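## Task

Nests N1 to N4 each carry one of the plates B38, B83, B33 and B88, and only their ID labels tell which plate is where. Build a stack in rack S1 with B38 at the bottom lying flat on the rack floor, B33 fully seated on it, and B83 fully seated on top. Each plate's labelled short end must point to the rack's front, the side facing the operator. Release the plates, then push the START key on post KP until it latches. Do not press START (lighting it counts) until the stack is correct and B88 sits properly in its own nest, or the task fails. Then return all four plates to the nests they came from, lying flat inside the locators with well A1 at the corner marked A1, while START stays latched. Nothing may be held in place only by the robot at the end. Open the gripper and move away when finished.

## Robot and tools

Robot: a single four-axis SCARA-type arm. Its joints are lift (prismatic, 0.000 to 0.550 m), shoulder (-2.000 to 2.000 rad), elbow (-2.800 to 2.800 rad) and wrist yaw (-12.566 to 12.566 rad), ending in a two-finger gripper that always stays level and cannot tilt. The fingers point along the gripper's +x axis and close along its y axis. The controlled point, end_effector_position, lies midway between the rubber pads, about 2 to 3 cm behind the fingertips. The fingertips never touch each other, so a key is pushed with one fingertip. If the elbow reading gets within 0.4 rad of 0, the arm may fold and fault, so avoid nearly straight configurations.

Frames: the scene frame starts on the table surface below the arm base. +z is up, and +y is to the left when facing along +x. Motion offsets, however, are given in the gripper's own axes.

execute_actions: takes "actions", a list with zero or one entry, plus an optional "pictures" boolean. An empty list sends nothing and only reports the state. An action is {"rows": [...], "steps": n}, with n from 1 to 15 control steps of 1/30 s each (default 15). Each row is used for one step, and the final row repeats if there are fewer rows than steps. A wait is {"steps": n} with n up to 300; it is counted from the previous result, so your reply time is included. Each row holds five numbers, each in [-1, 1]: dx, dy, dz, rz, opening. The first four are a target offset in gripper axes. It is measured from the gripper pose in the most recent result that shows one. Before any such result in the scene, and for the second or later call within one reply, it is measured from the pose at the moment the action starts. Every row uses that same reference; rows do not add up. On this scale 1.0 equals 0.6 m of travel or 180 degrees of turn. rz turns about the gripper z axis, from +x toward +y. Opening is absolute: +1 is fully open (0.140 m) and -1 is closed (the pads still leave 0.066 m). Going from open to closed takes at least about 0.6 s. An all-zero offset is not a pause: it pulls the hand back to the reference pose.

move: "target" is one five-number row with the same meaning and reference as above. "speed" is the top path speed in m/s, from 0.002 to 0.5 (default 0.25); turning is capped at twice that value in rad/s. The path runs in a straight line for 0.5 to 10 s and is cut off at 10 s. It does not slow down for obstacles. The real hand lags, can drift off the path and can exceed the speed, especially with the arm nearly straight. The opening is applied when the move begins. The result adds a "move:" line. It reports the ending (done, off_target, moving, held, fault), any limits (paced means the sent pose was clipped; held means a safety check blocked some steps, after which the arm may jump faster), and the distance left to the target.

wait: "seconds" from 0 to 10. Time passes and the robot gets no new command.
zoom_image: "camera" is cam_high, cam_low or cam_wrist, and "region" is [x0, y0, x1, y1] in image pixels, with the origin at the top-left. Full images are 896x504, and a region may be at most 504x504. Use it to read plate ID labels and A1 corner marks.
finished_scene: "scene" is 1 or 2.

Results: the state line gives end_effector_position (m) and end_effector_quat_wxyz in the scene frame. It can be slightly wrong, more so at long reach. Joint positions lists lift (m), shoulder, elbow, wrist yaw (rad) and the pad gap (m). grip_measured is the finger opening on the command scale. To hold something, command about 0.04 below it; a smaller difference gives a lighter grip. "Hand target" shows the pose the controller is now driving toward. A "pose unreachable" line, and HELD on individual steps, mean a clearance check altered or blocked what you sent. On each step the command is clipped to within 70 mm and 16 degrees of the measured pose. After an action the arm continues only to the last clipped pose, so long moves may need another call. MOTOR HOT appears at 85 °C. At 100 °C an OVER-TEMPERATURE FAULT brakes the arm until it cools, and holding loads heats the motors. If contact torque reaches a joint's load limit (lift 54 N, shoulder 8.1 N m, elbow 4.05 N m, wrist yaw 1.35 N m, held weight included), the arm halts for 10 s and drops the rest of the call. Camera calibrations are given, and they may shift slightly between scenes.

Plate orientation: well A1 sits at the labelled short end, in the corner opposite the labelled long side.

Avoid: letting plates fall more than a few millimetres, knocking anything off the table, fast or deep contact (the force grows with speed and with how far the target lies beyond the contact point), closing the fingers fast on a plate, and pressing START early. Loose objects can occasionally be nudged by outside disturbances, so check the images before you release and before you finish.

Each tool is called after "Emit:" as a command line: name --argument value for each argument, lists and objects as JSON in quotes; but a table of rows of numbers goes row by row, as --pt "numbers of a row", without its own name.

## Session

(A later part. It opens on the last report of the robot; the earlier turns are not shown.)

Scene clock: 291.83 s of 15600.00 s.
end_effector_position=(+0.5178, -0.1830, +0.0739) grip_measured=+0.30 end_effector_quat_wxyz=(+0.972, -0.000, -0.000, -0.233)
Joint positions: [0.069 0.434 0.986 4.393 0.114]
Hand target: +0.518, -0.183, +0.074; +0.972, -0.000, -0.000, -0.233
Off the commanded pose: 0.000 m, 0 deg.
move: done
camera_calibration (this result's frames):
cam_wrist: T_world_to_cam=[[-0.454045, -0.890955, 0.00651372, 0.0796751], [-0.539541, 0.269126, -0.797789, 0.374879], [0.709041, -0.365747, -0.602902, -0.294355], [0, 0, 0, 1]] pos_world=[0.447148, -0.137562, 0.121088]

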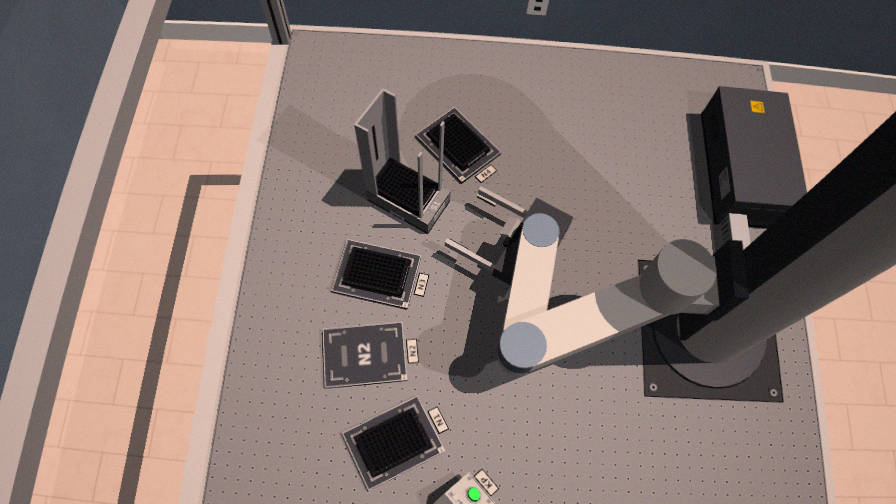

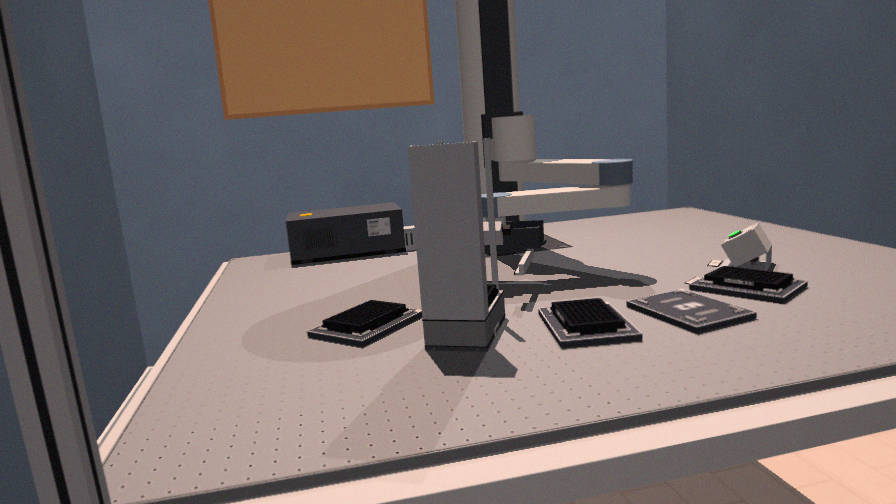

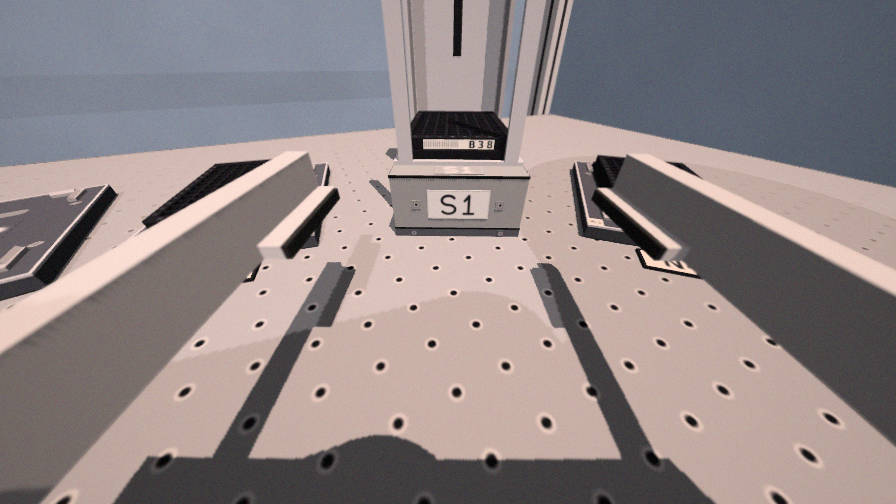

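Emit:
move --target '[0,0,0.012,0.0002,0.3]'

Emit:
move --target '[0.2685,0,0,0,0.3]' --speed 0.2

Emit:
move --target '[0,0,-0.012,0,0.3]' --speed 0.03

Emit:
move --target '[0,0,0,0,-0.62]'

Scene clock: 296.33 s of 15600.00 s.
end_effector_position=(+0.5178, -0.1829, +0.0810) grip_measured=+0.30 end_effector_quat_wxyz=(+0.973, -0.000, -0.000, -0.233)
Joint positions: [0.076 0.434 0.986 4.394 0.114]
Hand target: +0.518, -0.183, +0.081; +0.973, -0.000, -0.000, -0.233
Off the commanded pose: 0.000 m, 0 deg.
After step 90, 0.80 s passed at rest.
move: done
camera_calibration (this result's frames):
cam_wrist: T_world_to_cam=[[-0.453541, -0.891212, 0.00651372, 0.0793568], [-0.539693, 0.268821, -0.797789, 0.380613], [0.709247, -0.365345, -0.602902, -0.29007], [0, 0, 0, 1]] pos_world=[0.447137, -0.137569, 0.128248]

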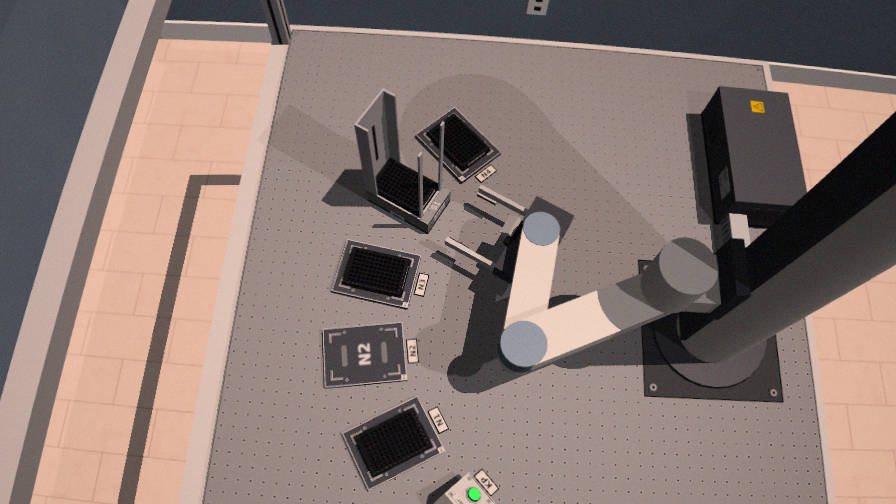

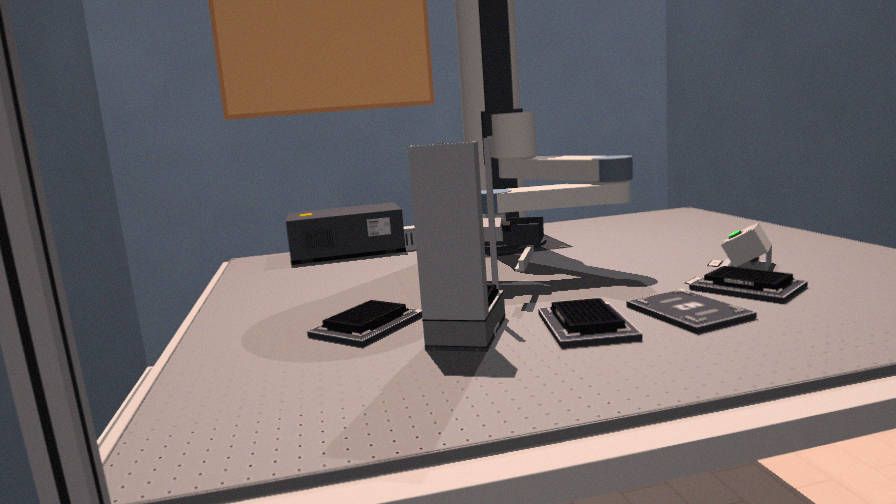

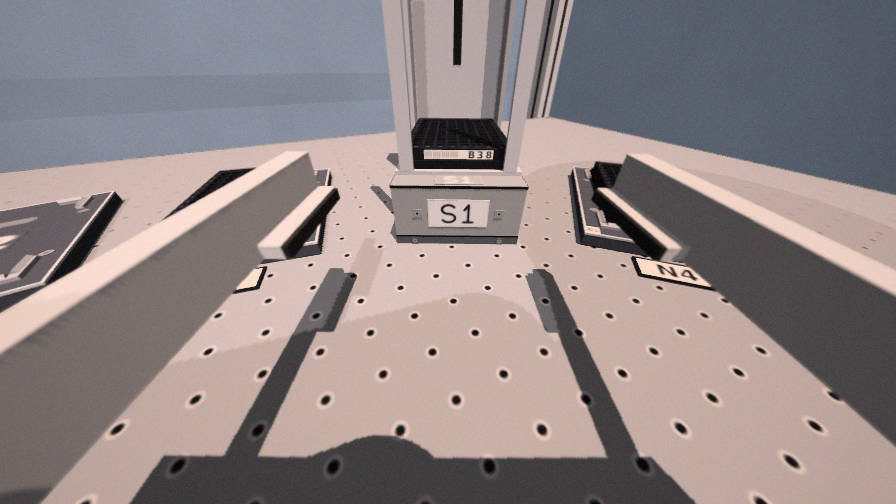

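Scene clock: 297.53 s of 15600.00 s.
end_effector_position=(+0.6615, -0.2558, +0.0811) grip_measured=+0.30 end_effector_quat_wxyz=(+0.973, -0.000, -0.000, -0.233)
Joint positions: [0.076 0.116 1.81  3.887 0.114]
Hand target: +0.661, -0.256, +0.081; +0.973, -0.000, -0.000, -0.233
Off the commanded pose: 0.000 m, 0 deg.
move: done
camera_calibration (this result's frames):
cam_wrist: T_world_to_cam=[[-0.453396, -0.891285, 0.00651372, 0.0794518], [-0.539737, 0.268733, -0.797789, 0.477755], [0.709307, -0.36523, -0.602902, -0.418593], [0, 0, 0, 1]] pos_world=[0.590796, -0.210457, 0.128259]

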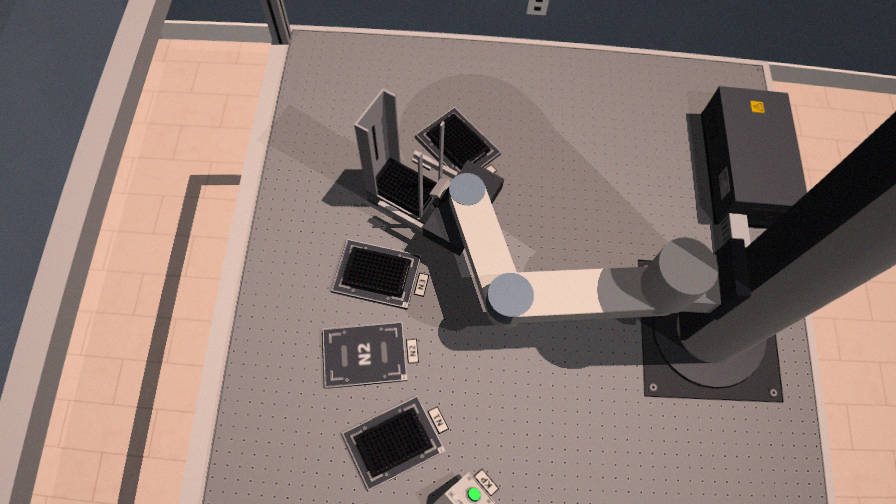

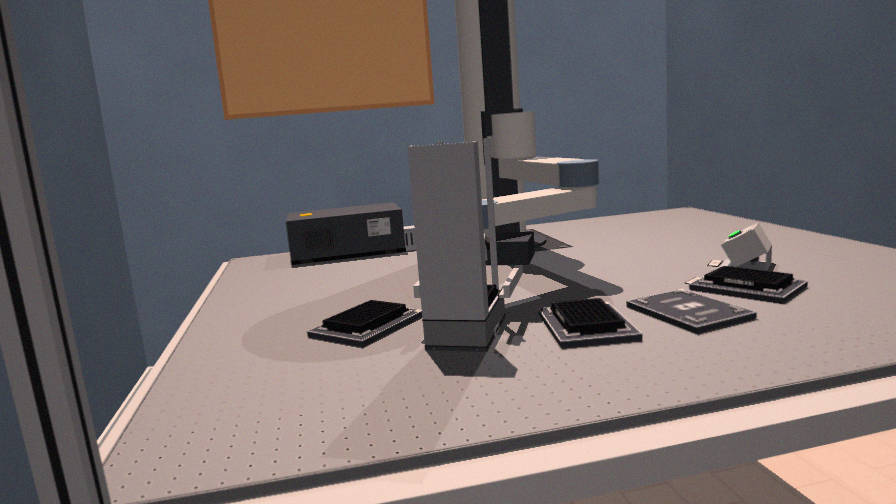

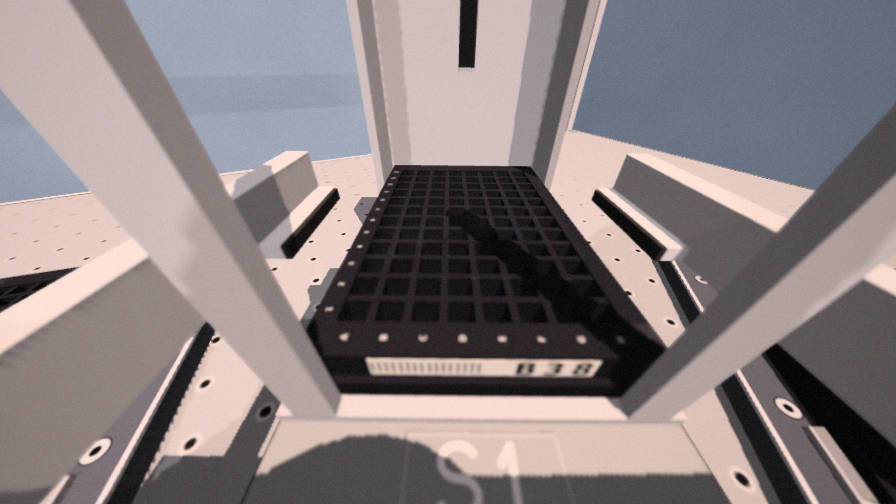

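Scene clock: 298.23 s of 15600.00 s.
end_effector_position=(+0.6615, -0.2558, +0.0738) grip_measured=+0.30 end_effector_quat_wxyz=(+0.973, -0.000, -0.000, -0.233)
Joint positions: [0.069 0.116 1.81  3.887 0.114]
Hand target: +0.661, -0.256, +0.074; +0.973, -0.000, -0.000, -0.233
Off the commanded pose: 0.000 m, 0 deg.
move: done
camera_calibration (this result's frames):
cam_wrist: T_world_to_cam=[[-0.453396, -0.891285, 0.00651372, 0.0794988], [-0.539737, 0.268733, -0.797789, 0.472006], [0.709307, -0.36523, -0.602902, -0.422938], [0, 0, 0, 1]] pos_world=[0.590796, -0.210457, 0.121053]

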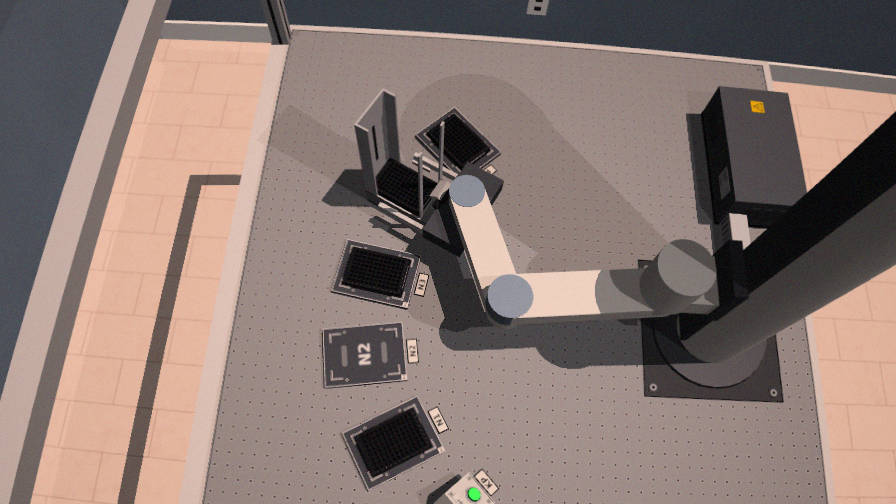

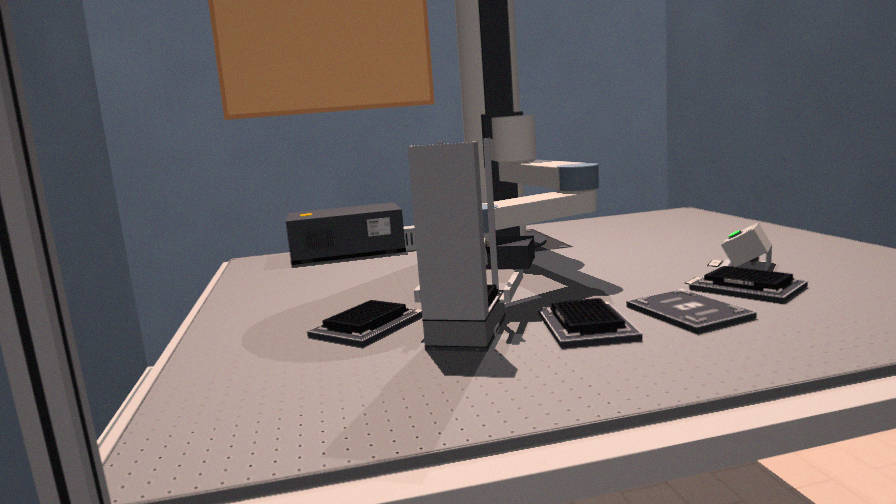

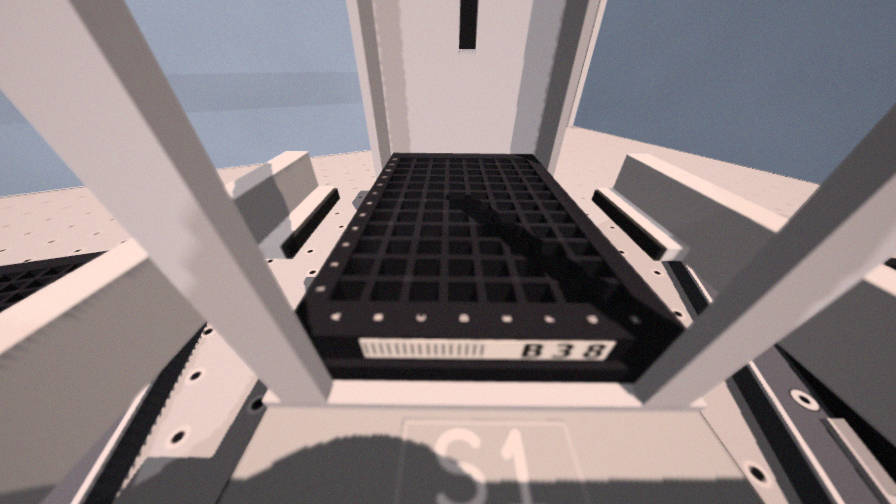

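Scene clock: 298.73 s of 15600.00 s.
end_effector_position=(+0.6615, -0.2558, +0.0738) grip_measured=-0.57 end_effector_quat_wxyz=(+0.973, -0.000, -0.000, -0.233)
Joint positions: [0.069 0.116 1.81  3.887 0.082]
Hand target: +0.661, -0.256, +0.074; +0.973, -0.000, -0.000, -0.233
Off the commanded pose: 0.000 m, 0 deg.
move: done
camera_calibration (this result's frames):
cam_wrist: T_world_to_cam=[[-0.453408, -0.891279, 0.00651372, 0.0795062], [-0.539733, 0.26874, -0.797789, 0.472005], [0.709302, -0.365239, -0.602902, -0.422937], [0, 0, 0, 1]] pos_world=[0.590796, -0.210458, 0.121053]

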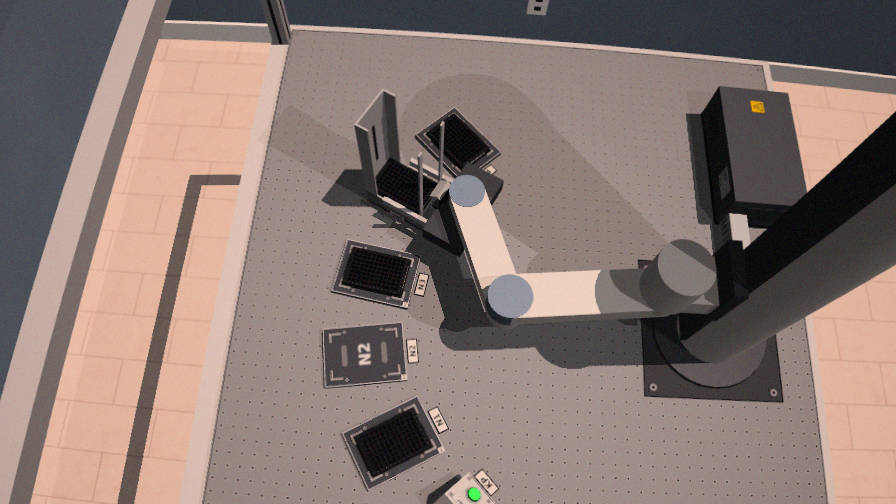

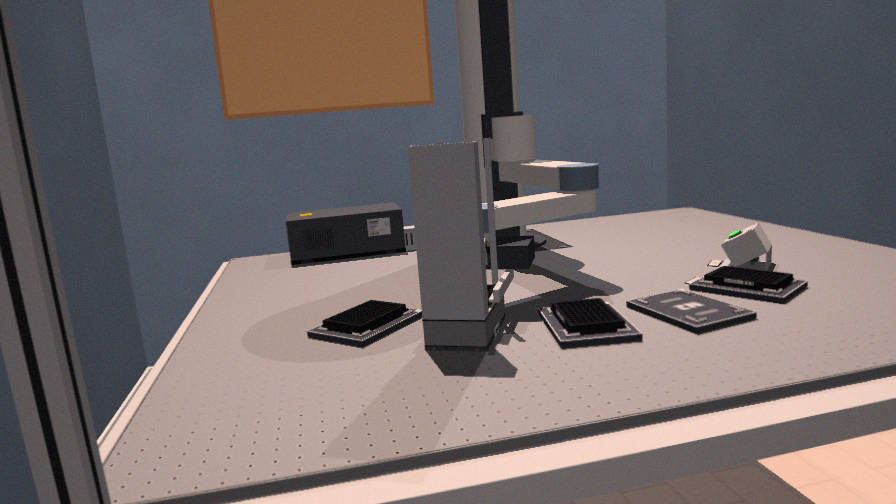

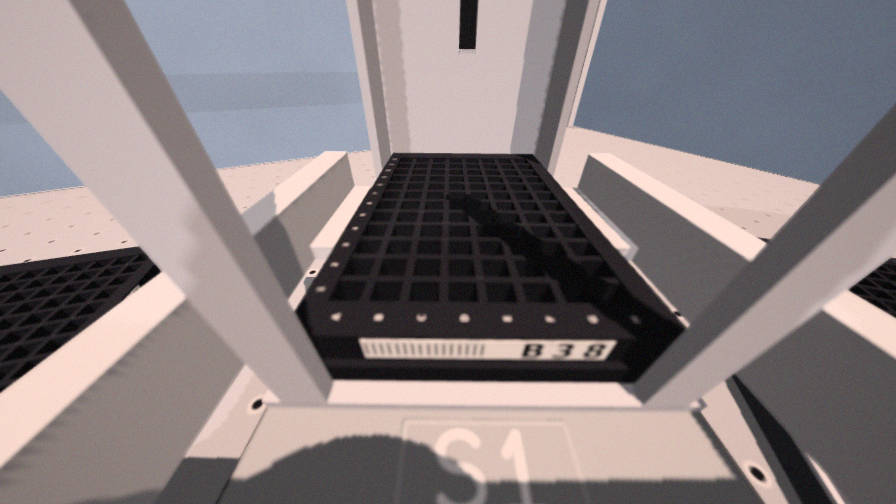

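Emit:
move --target '[0,0,0.4437,0,-0.62]' --speed 0.15

Emit:
move --target '[-0.192,0.5668,0,0.2053,-0.62]' --speed 0.3

Emit:
move --target '[0,0,-0.47,0,-0.62]'

Scene clock: 306.40 s of 15600.00 s.
end_effector_position=(+0.6615, -0.2558, +0.3401) grip_measured=-0.57 end_effector_quat_wxyz=(+0.973, -0.000, -0.000, -0.233)
Joint positions: [0.335 0.116 1.81  3.887 0.082]
Hand target: +0.661, -0.256, +0.340; +0.973, -0.000, -0.000, -0.233
Off the commanded pose: 0.000 m, 0 deg.
After step 90, 2.53 s passed at rest.
move: done
camera_calibration (this result's frames):
cam_wrist: T_world_to_cam=[[-0.453371, -0.891298, 0.00651372, 0.0777556], [-0.539744, 0.268718, -0.797789, 0.684441], [0.709317, -0.36521, -0.602902, -0.262407], [0, 0, 0, 1]] pos_world=[0.590805, -0.210452, 0.387327]

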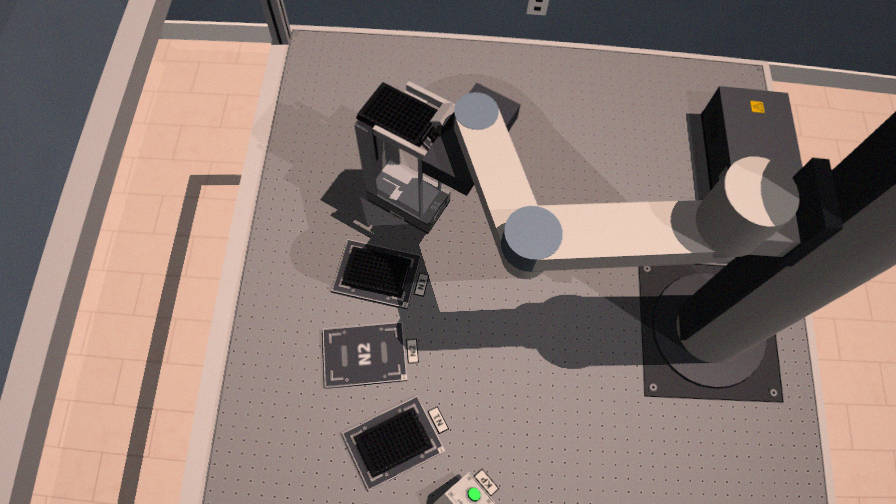

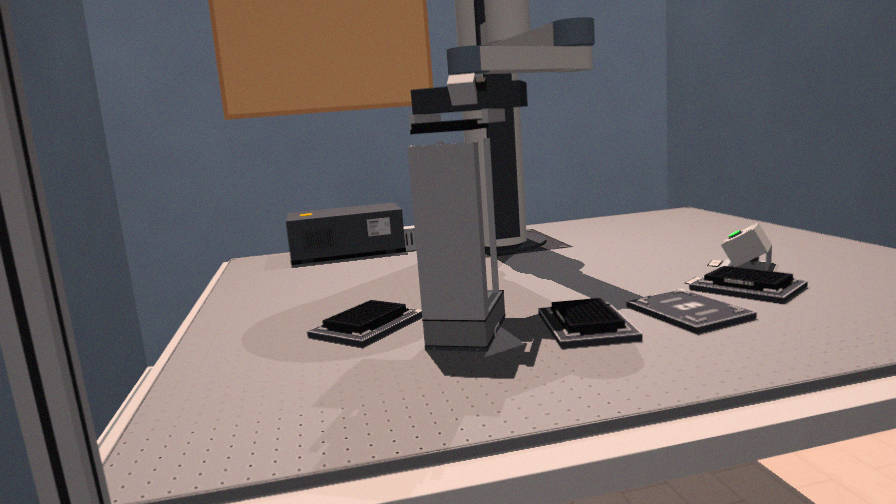

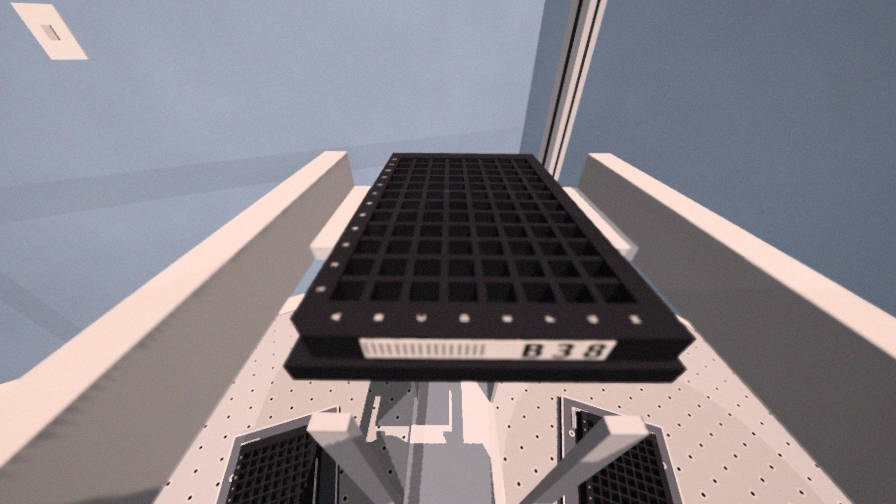

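Scene clock: 307.97 s of 15600.00 s.
end_effector_position=(+0.7125, +0.0998, +0.3401) grip_measured=-0.57 end_effector_quat_wxyz=(+0.996, -0.000, -0.000, +0.088)
Joint positions: [0.335 0.8   1.791 3.868 0.082]
Hand target: +0.713, +0.100, +0.340; +0.996, -0.000, -0.000, +0.088
Off the commanded pose: 0.000 m, 0 deg.
move: done
camera_calibration (this result's frames):
cam_wrist: T_world_to_cam=[[0.174088, -0.984708, 0.00651372, -0.0198798], [-0.592803, -0.11008, -0.797789, 0.692038], [0.786306, 0.135024, -0.602902, -0.273514], [0, 0, 0, 1]] pos_world=[0.628769, 0.0935347, 0.387327]

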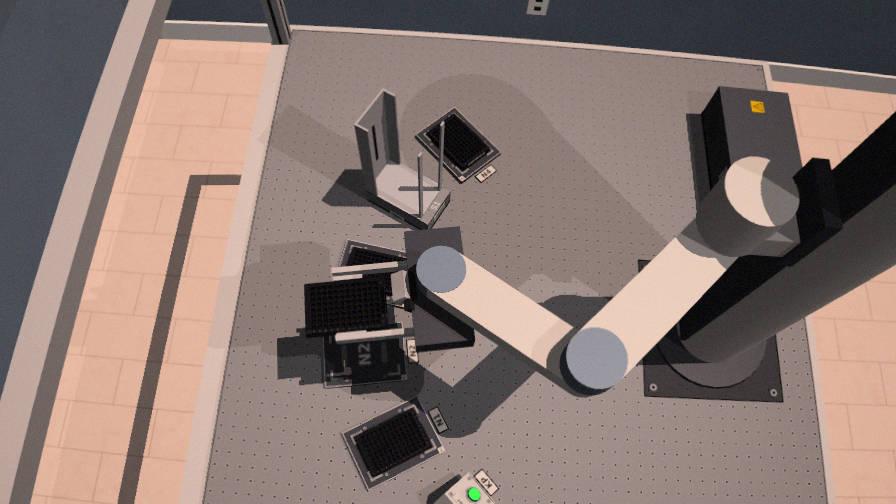

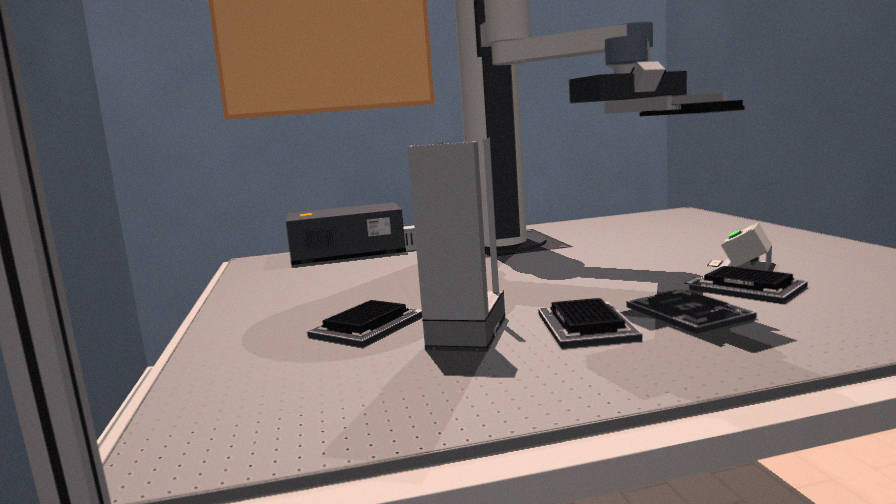

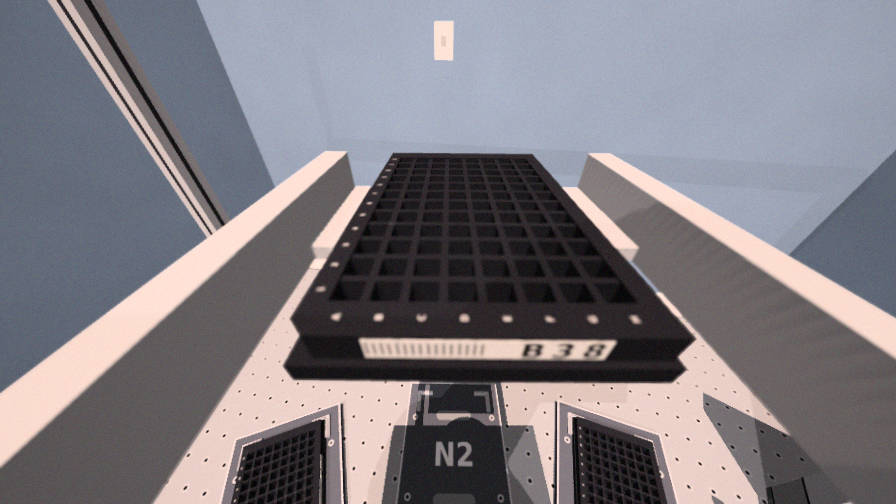

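Scene clock: 309.50 s of 15600.00 s.
end_effector_position=(+0.7125, +0.0998, +0.0580) grip_measured=-0.57 end_effector_quat_wxyz=(+0.996, -0.000, -0.000, +0.088)
Joint positions: [0.053 0.8   1.791 3.868 0.082]
Hand target: +0.713, +0.100, +0.058; +0.996, -0.000, -0.000, +0.088
Off the commanded pose: 0.000 m, 0 deg.
move: done
camera_calibration (this result's frames):
cam_wrist: T_world_to_cam=[[0.174061, -0.984713, 0.00651372, -0.0180313], [-0.592806, -0.110063, -0.797789, 0.466995], [0.78631, 0.135002, -0.602902, -0.443578], [0, 0, 0, 1]] pos_world=[0.628766, 0.0935274, 0.105247]

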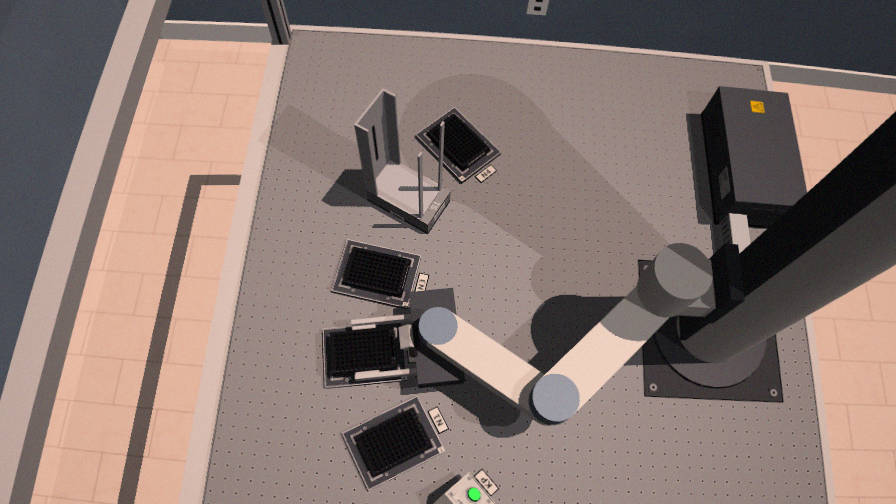

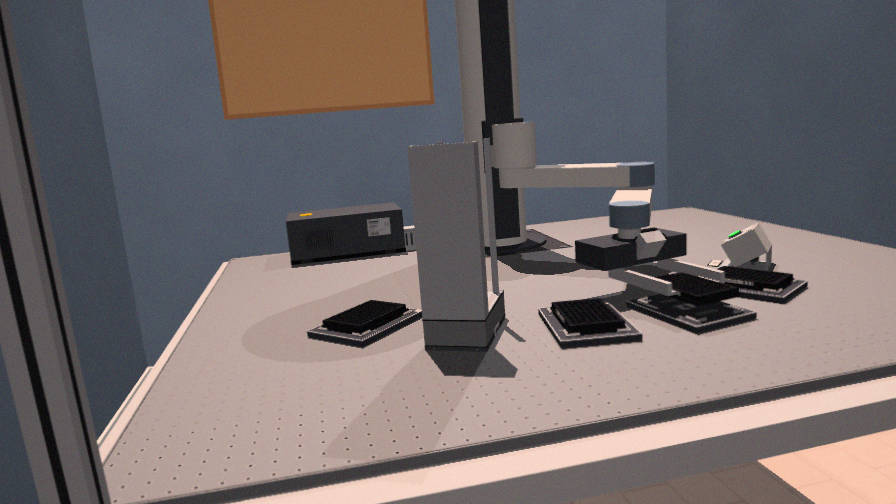

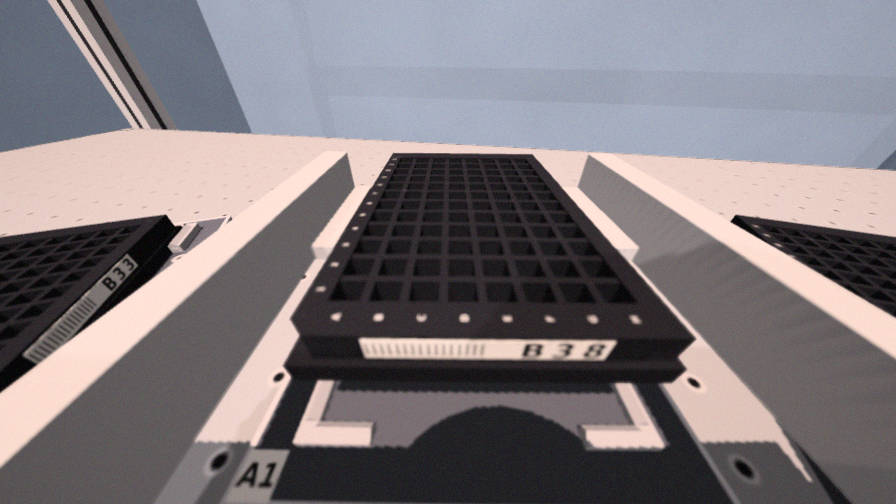

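Emit:
move --target '[0,-0.001,-0.0387,0,-0.62]' --speed 0.025

Emit:
move --target '[0,0,0,0,0]'

Emit:
move --target '[0,0,0.1,0,0]' --speed 0.15

Scene clock: 313.90 s of 15600.00 s.
end_effector_position=(+0.7124, +0.0991, +0.0350) grip_measured=-0.57 end_effector_quat_wxyz=(+0.996, -0.000, -0.000, +0.088)
Joint positions: [0.03  0.799 1.79  3.87  0.082]
Hand target: +0.713, +0.099, +0.035; +0.996, -0.000, -0.000, +0.088
Off the commanded pose: 0.000 m, 0 deg.
After step 90, 0.23 s passed at rest.
move: done
camera_calibration (this result's frames):
cam_wrist: T_world_to_cam=[[0.173492, -0.984814, 0.00651372, -0.0181828], [-0.59287, -0.109721, -0.797789, 0.448485], [0.786388, 0.134548, -0.602902, -0.457323], [0, 0, 0, 1]] pos_world=[0.628681, 0.0928334, 0.0821938]

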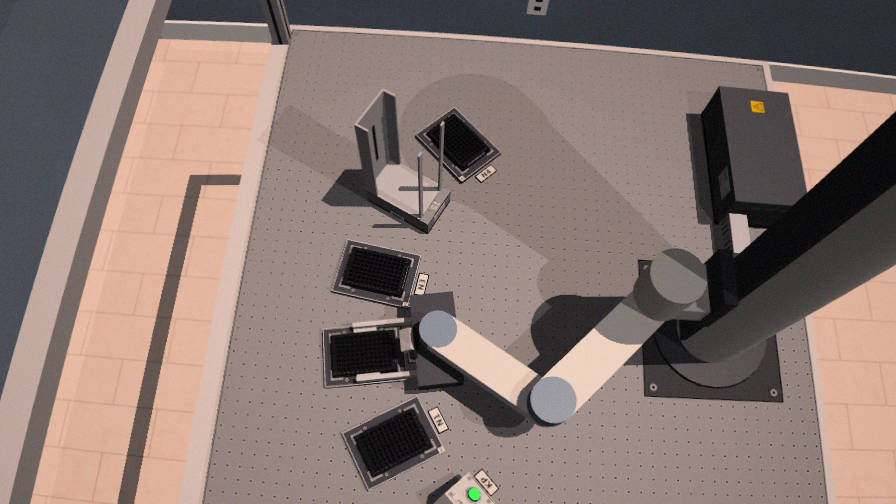

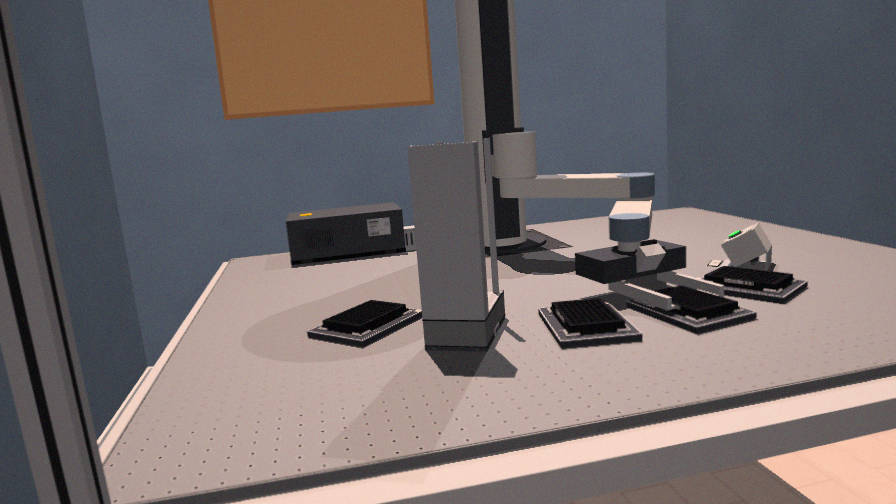

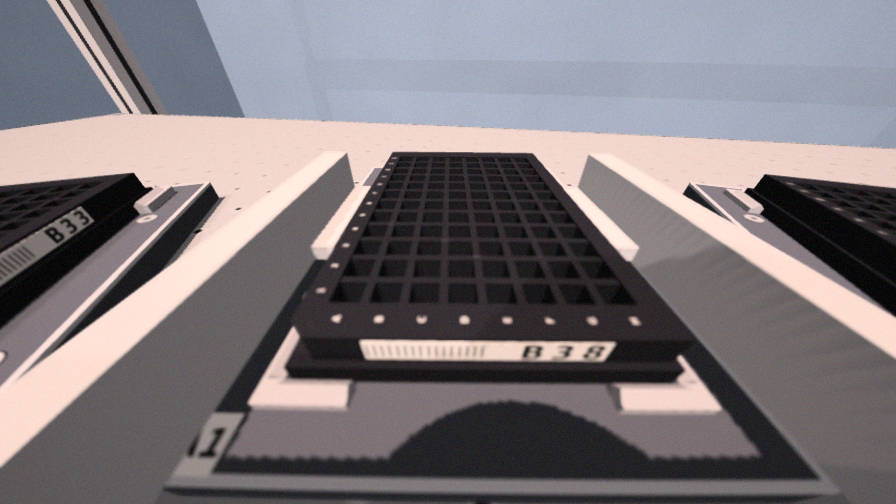

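Scene clock: 314.40 s of 15600.00 s.
end_effector_position=(+0.7124, +0.0991, +0.0350) grip_measured=+0.00 end_effector_quat_wxyz=(+0.996, -0.000, -0.000, +0.088)
Joint positions: [0.03  0.799 1.79  3.87  0.103]
Hand target: +0.712, +0.099, +0.035; +0.996, -0.000, -0.000, +0.088
Off the commanded pose: 0.000 m, 0 deg.
move: done
camera_calibration (this result's frames):
cam_wrist: T_world_to_cam=[[0.17355, -0.984803, 0.00651372, -0.0181679], [-0.592863, -0.109756, -0.797789, 0.448485], [0.78638, 0.134595, -0.602902, -0.457297], [0, 0, 0, 1]] pos_world=[0.628653, 0.0928819, 0.0822092]

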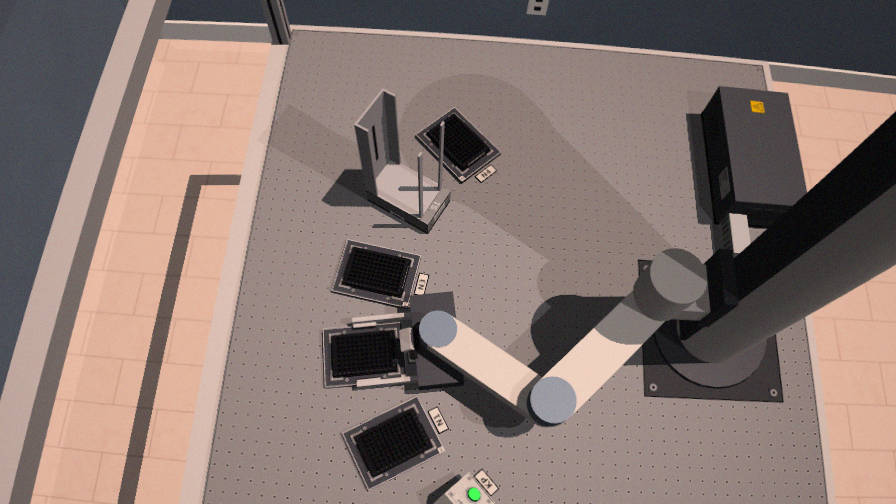

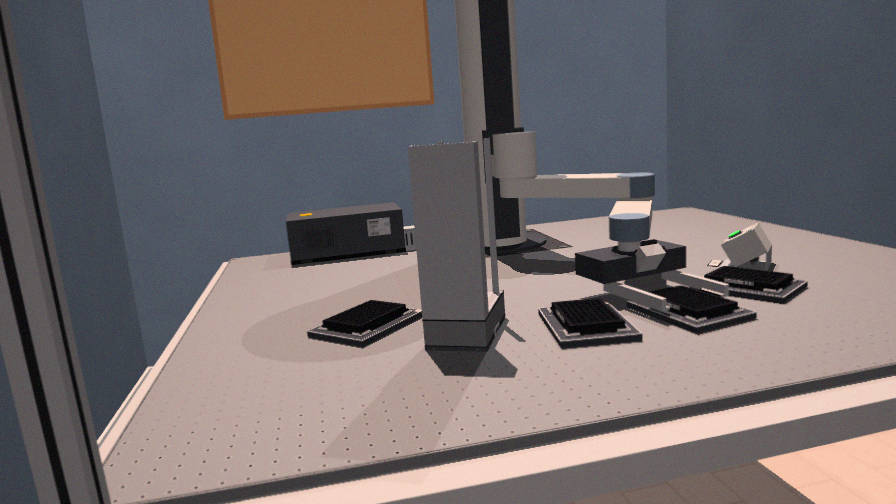

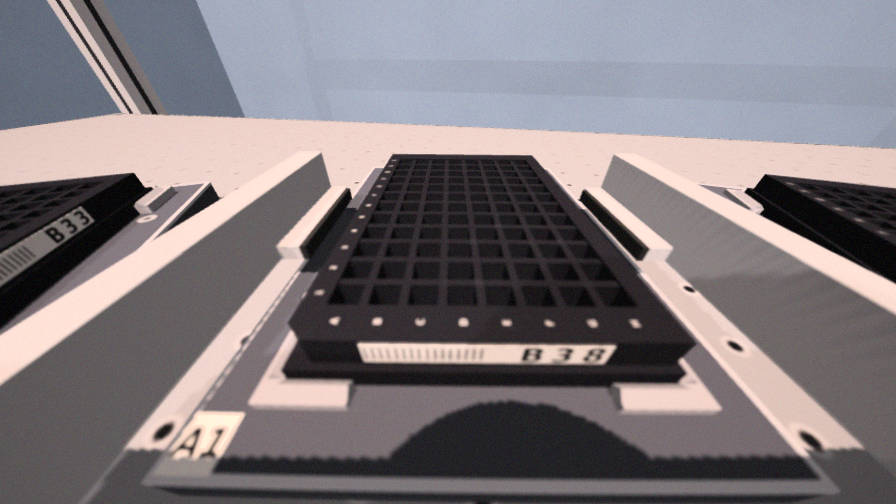

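Scene clock: 315.17 s of 15600.00 s.
end_effector_position=(+0.7124, +0.0991, +0.0951) grip_measured=+0.00 end_effector_quat_wxyz=(+0.996, -0.000, -0.000, +0.088)
Joint positions: [0.09  0.799 1.79  3.87  0.103]
Hand target: +0.712, +0.099, +0.095; +0.996, -0.000, -0.000, +0.088
Off the commanded pose: 0.000 m, 0 deg.
move: done
camera_calibration (this result's frames):
cam_wrist: T_world_to_cam=[[0.173589, -0.984797, 0.00651372, -0.0185738], [-0.592859, -0.109779, -0.797789, 0.496408], [0.786375, 0.134625, -0.602902, -0.421086], [0, 0, 0, 1]] pos_world=[0.628656, 0.0928928, 0.142276]

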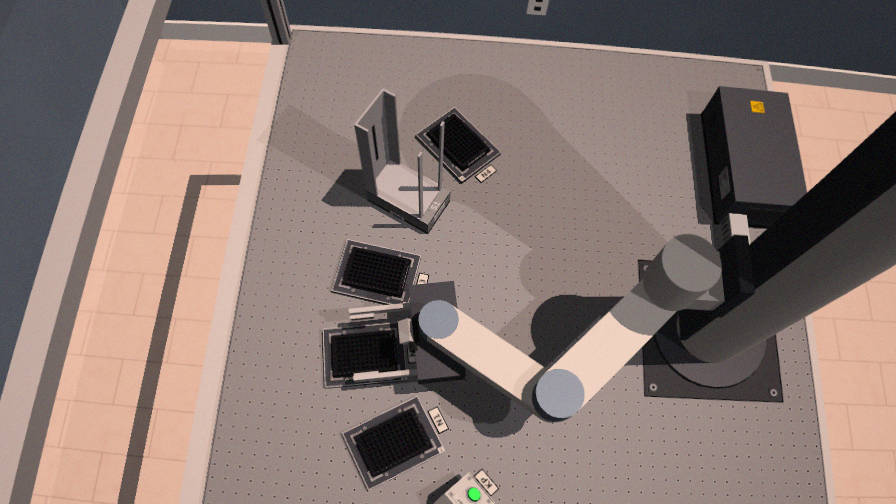

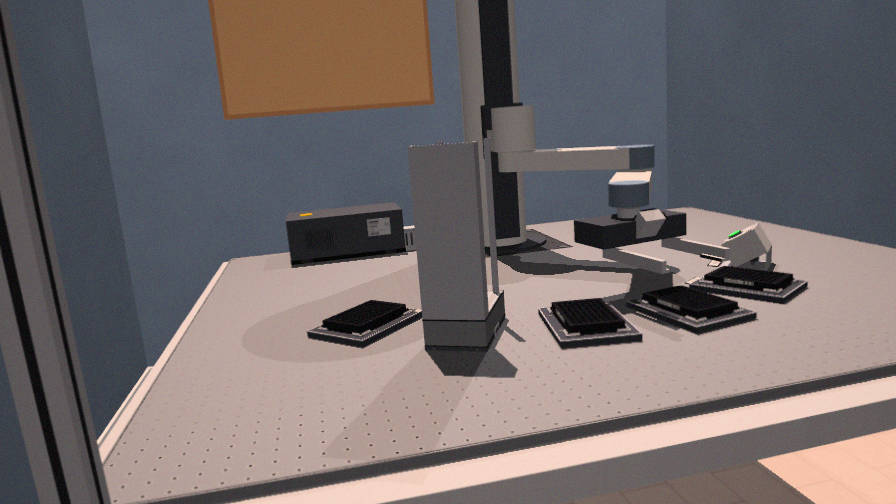

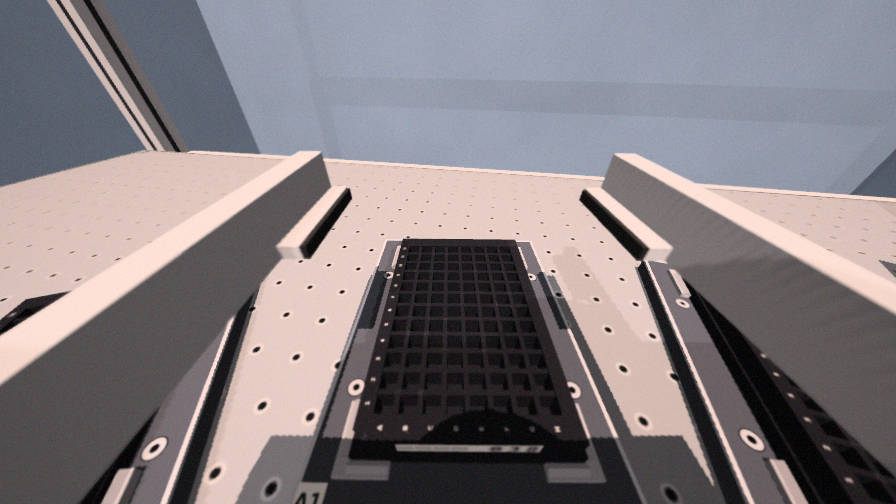

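Settled.

Emit:
finished_scene --scene 1

The scene is finished: the task was done.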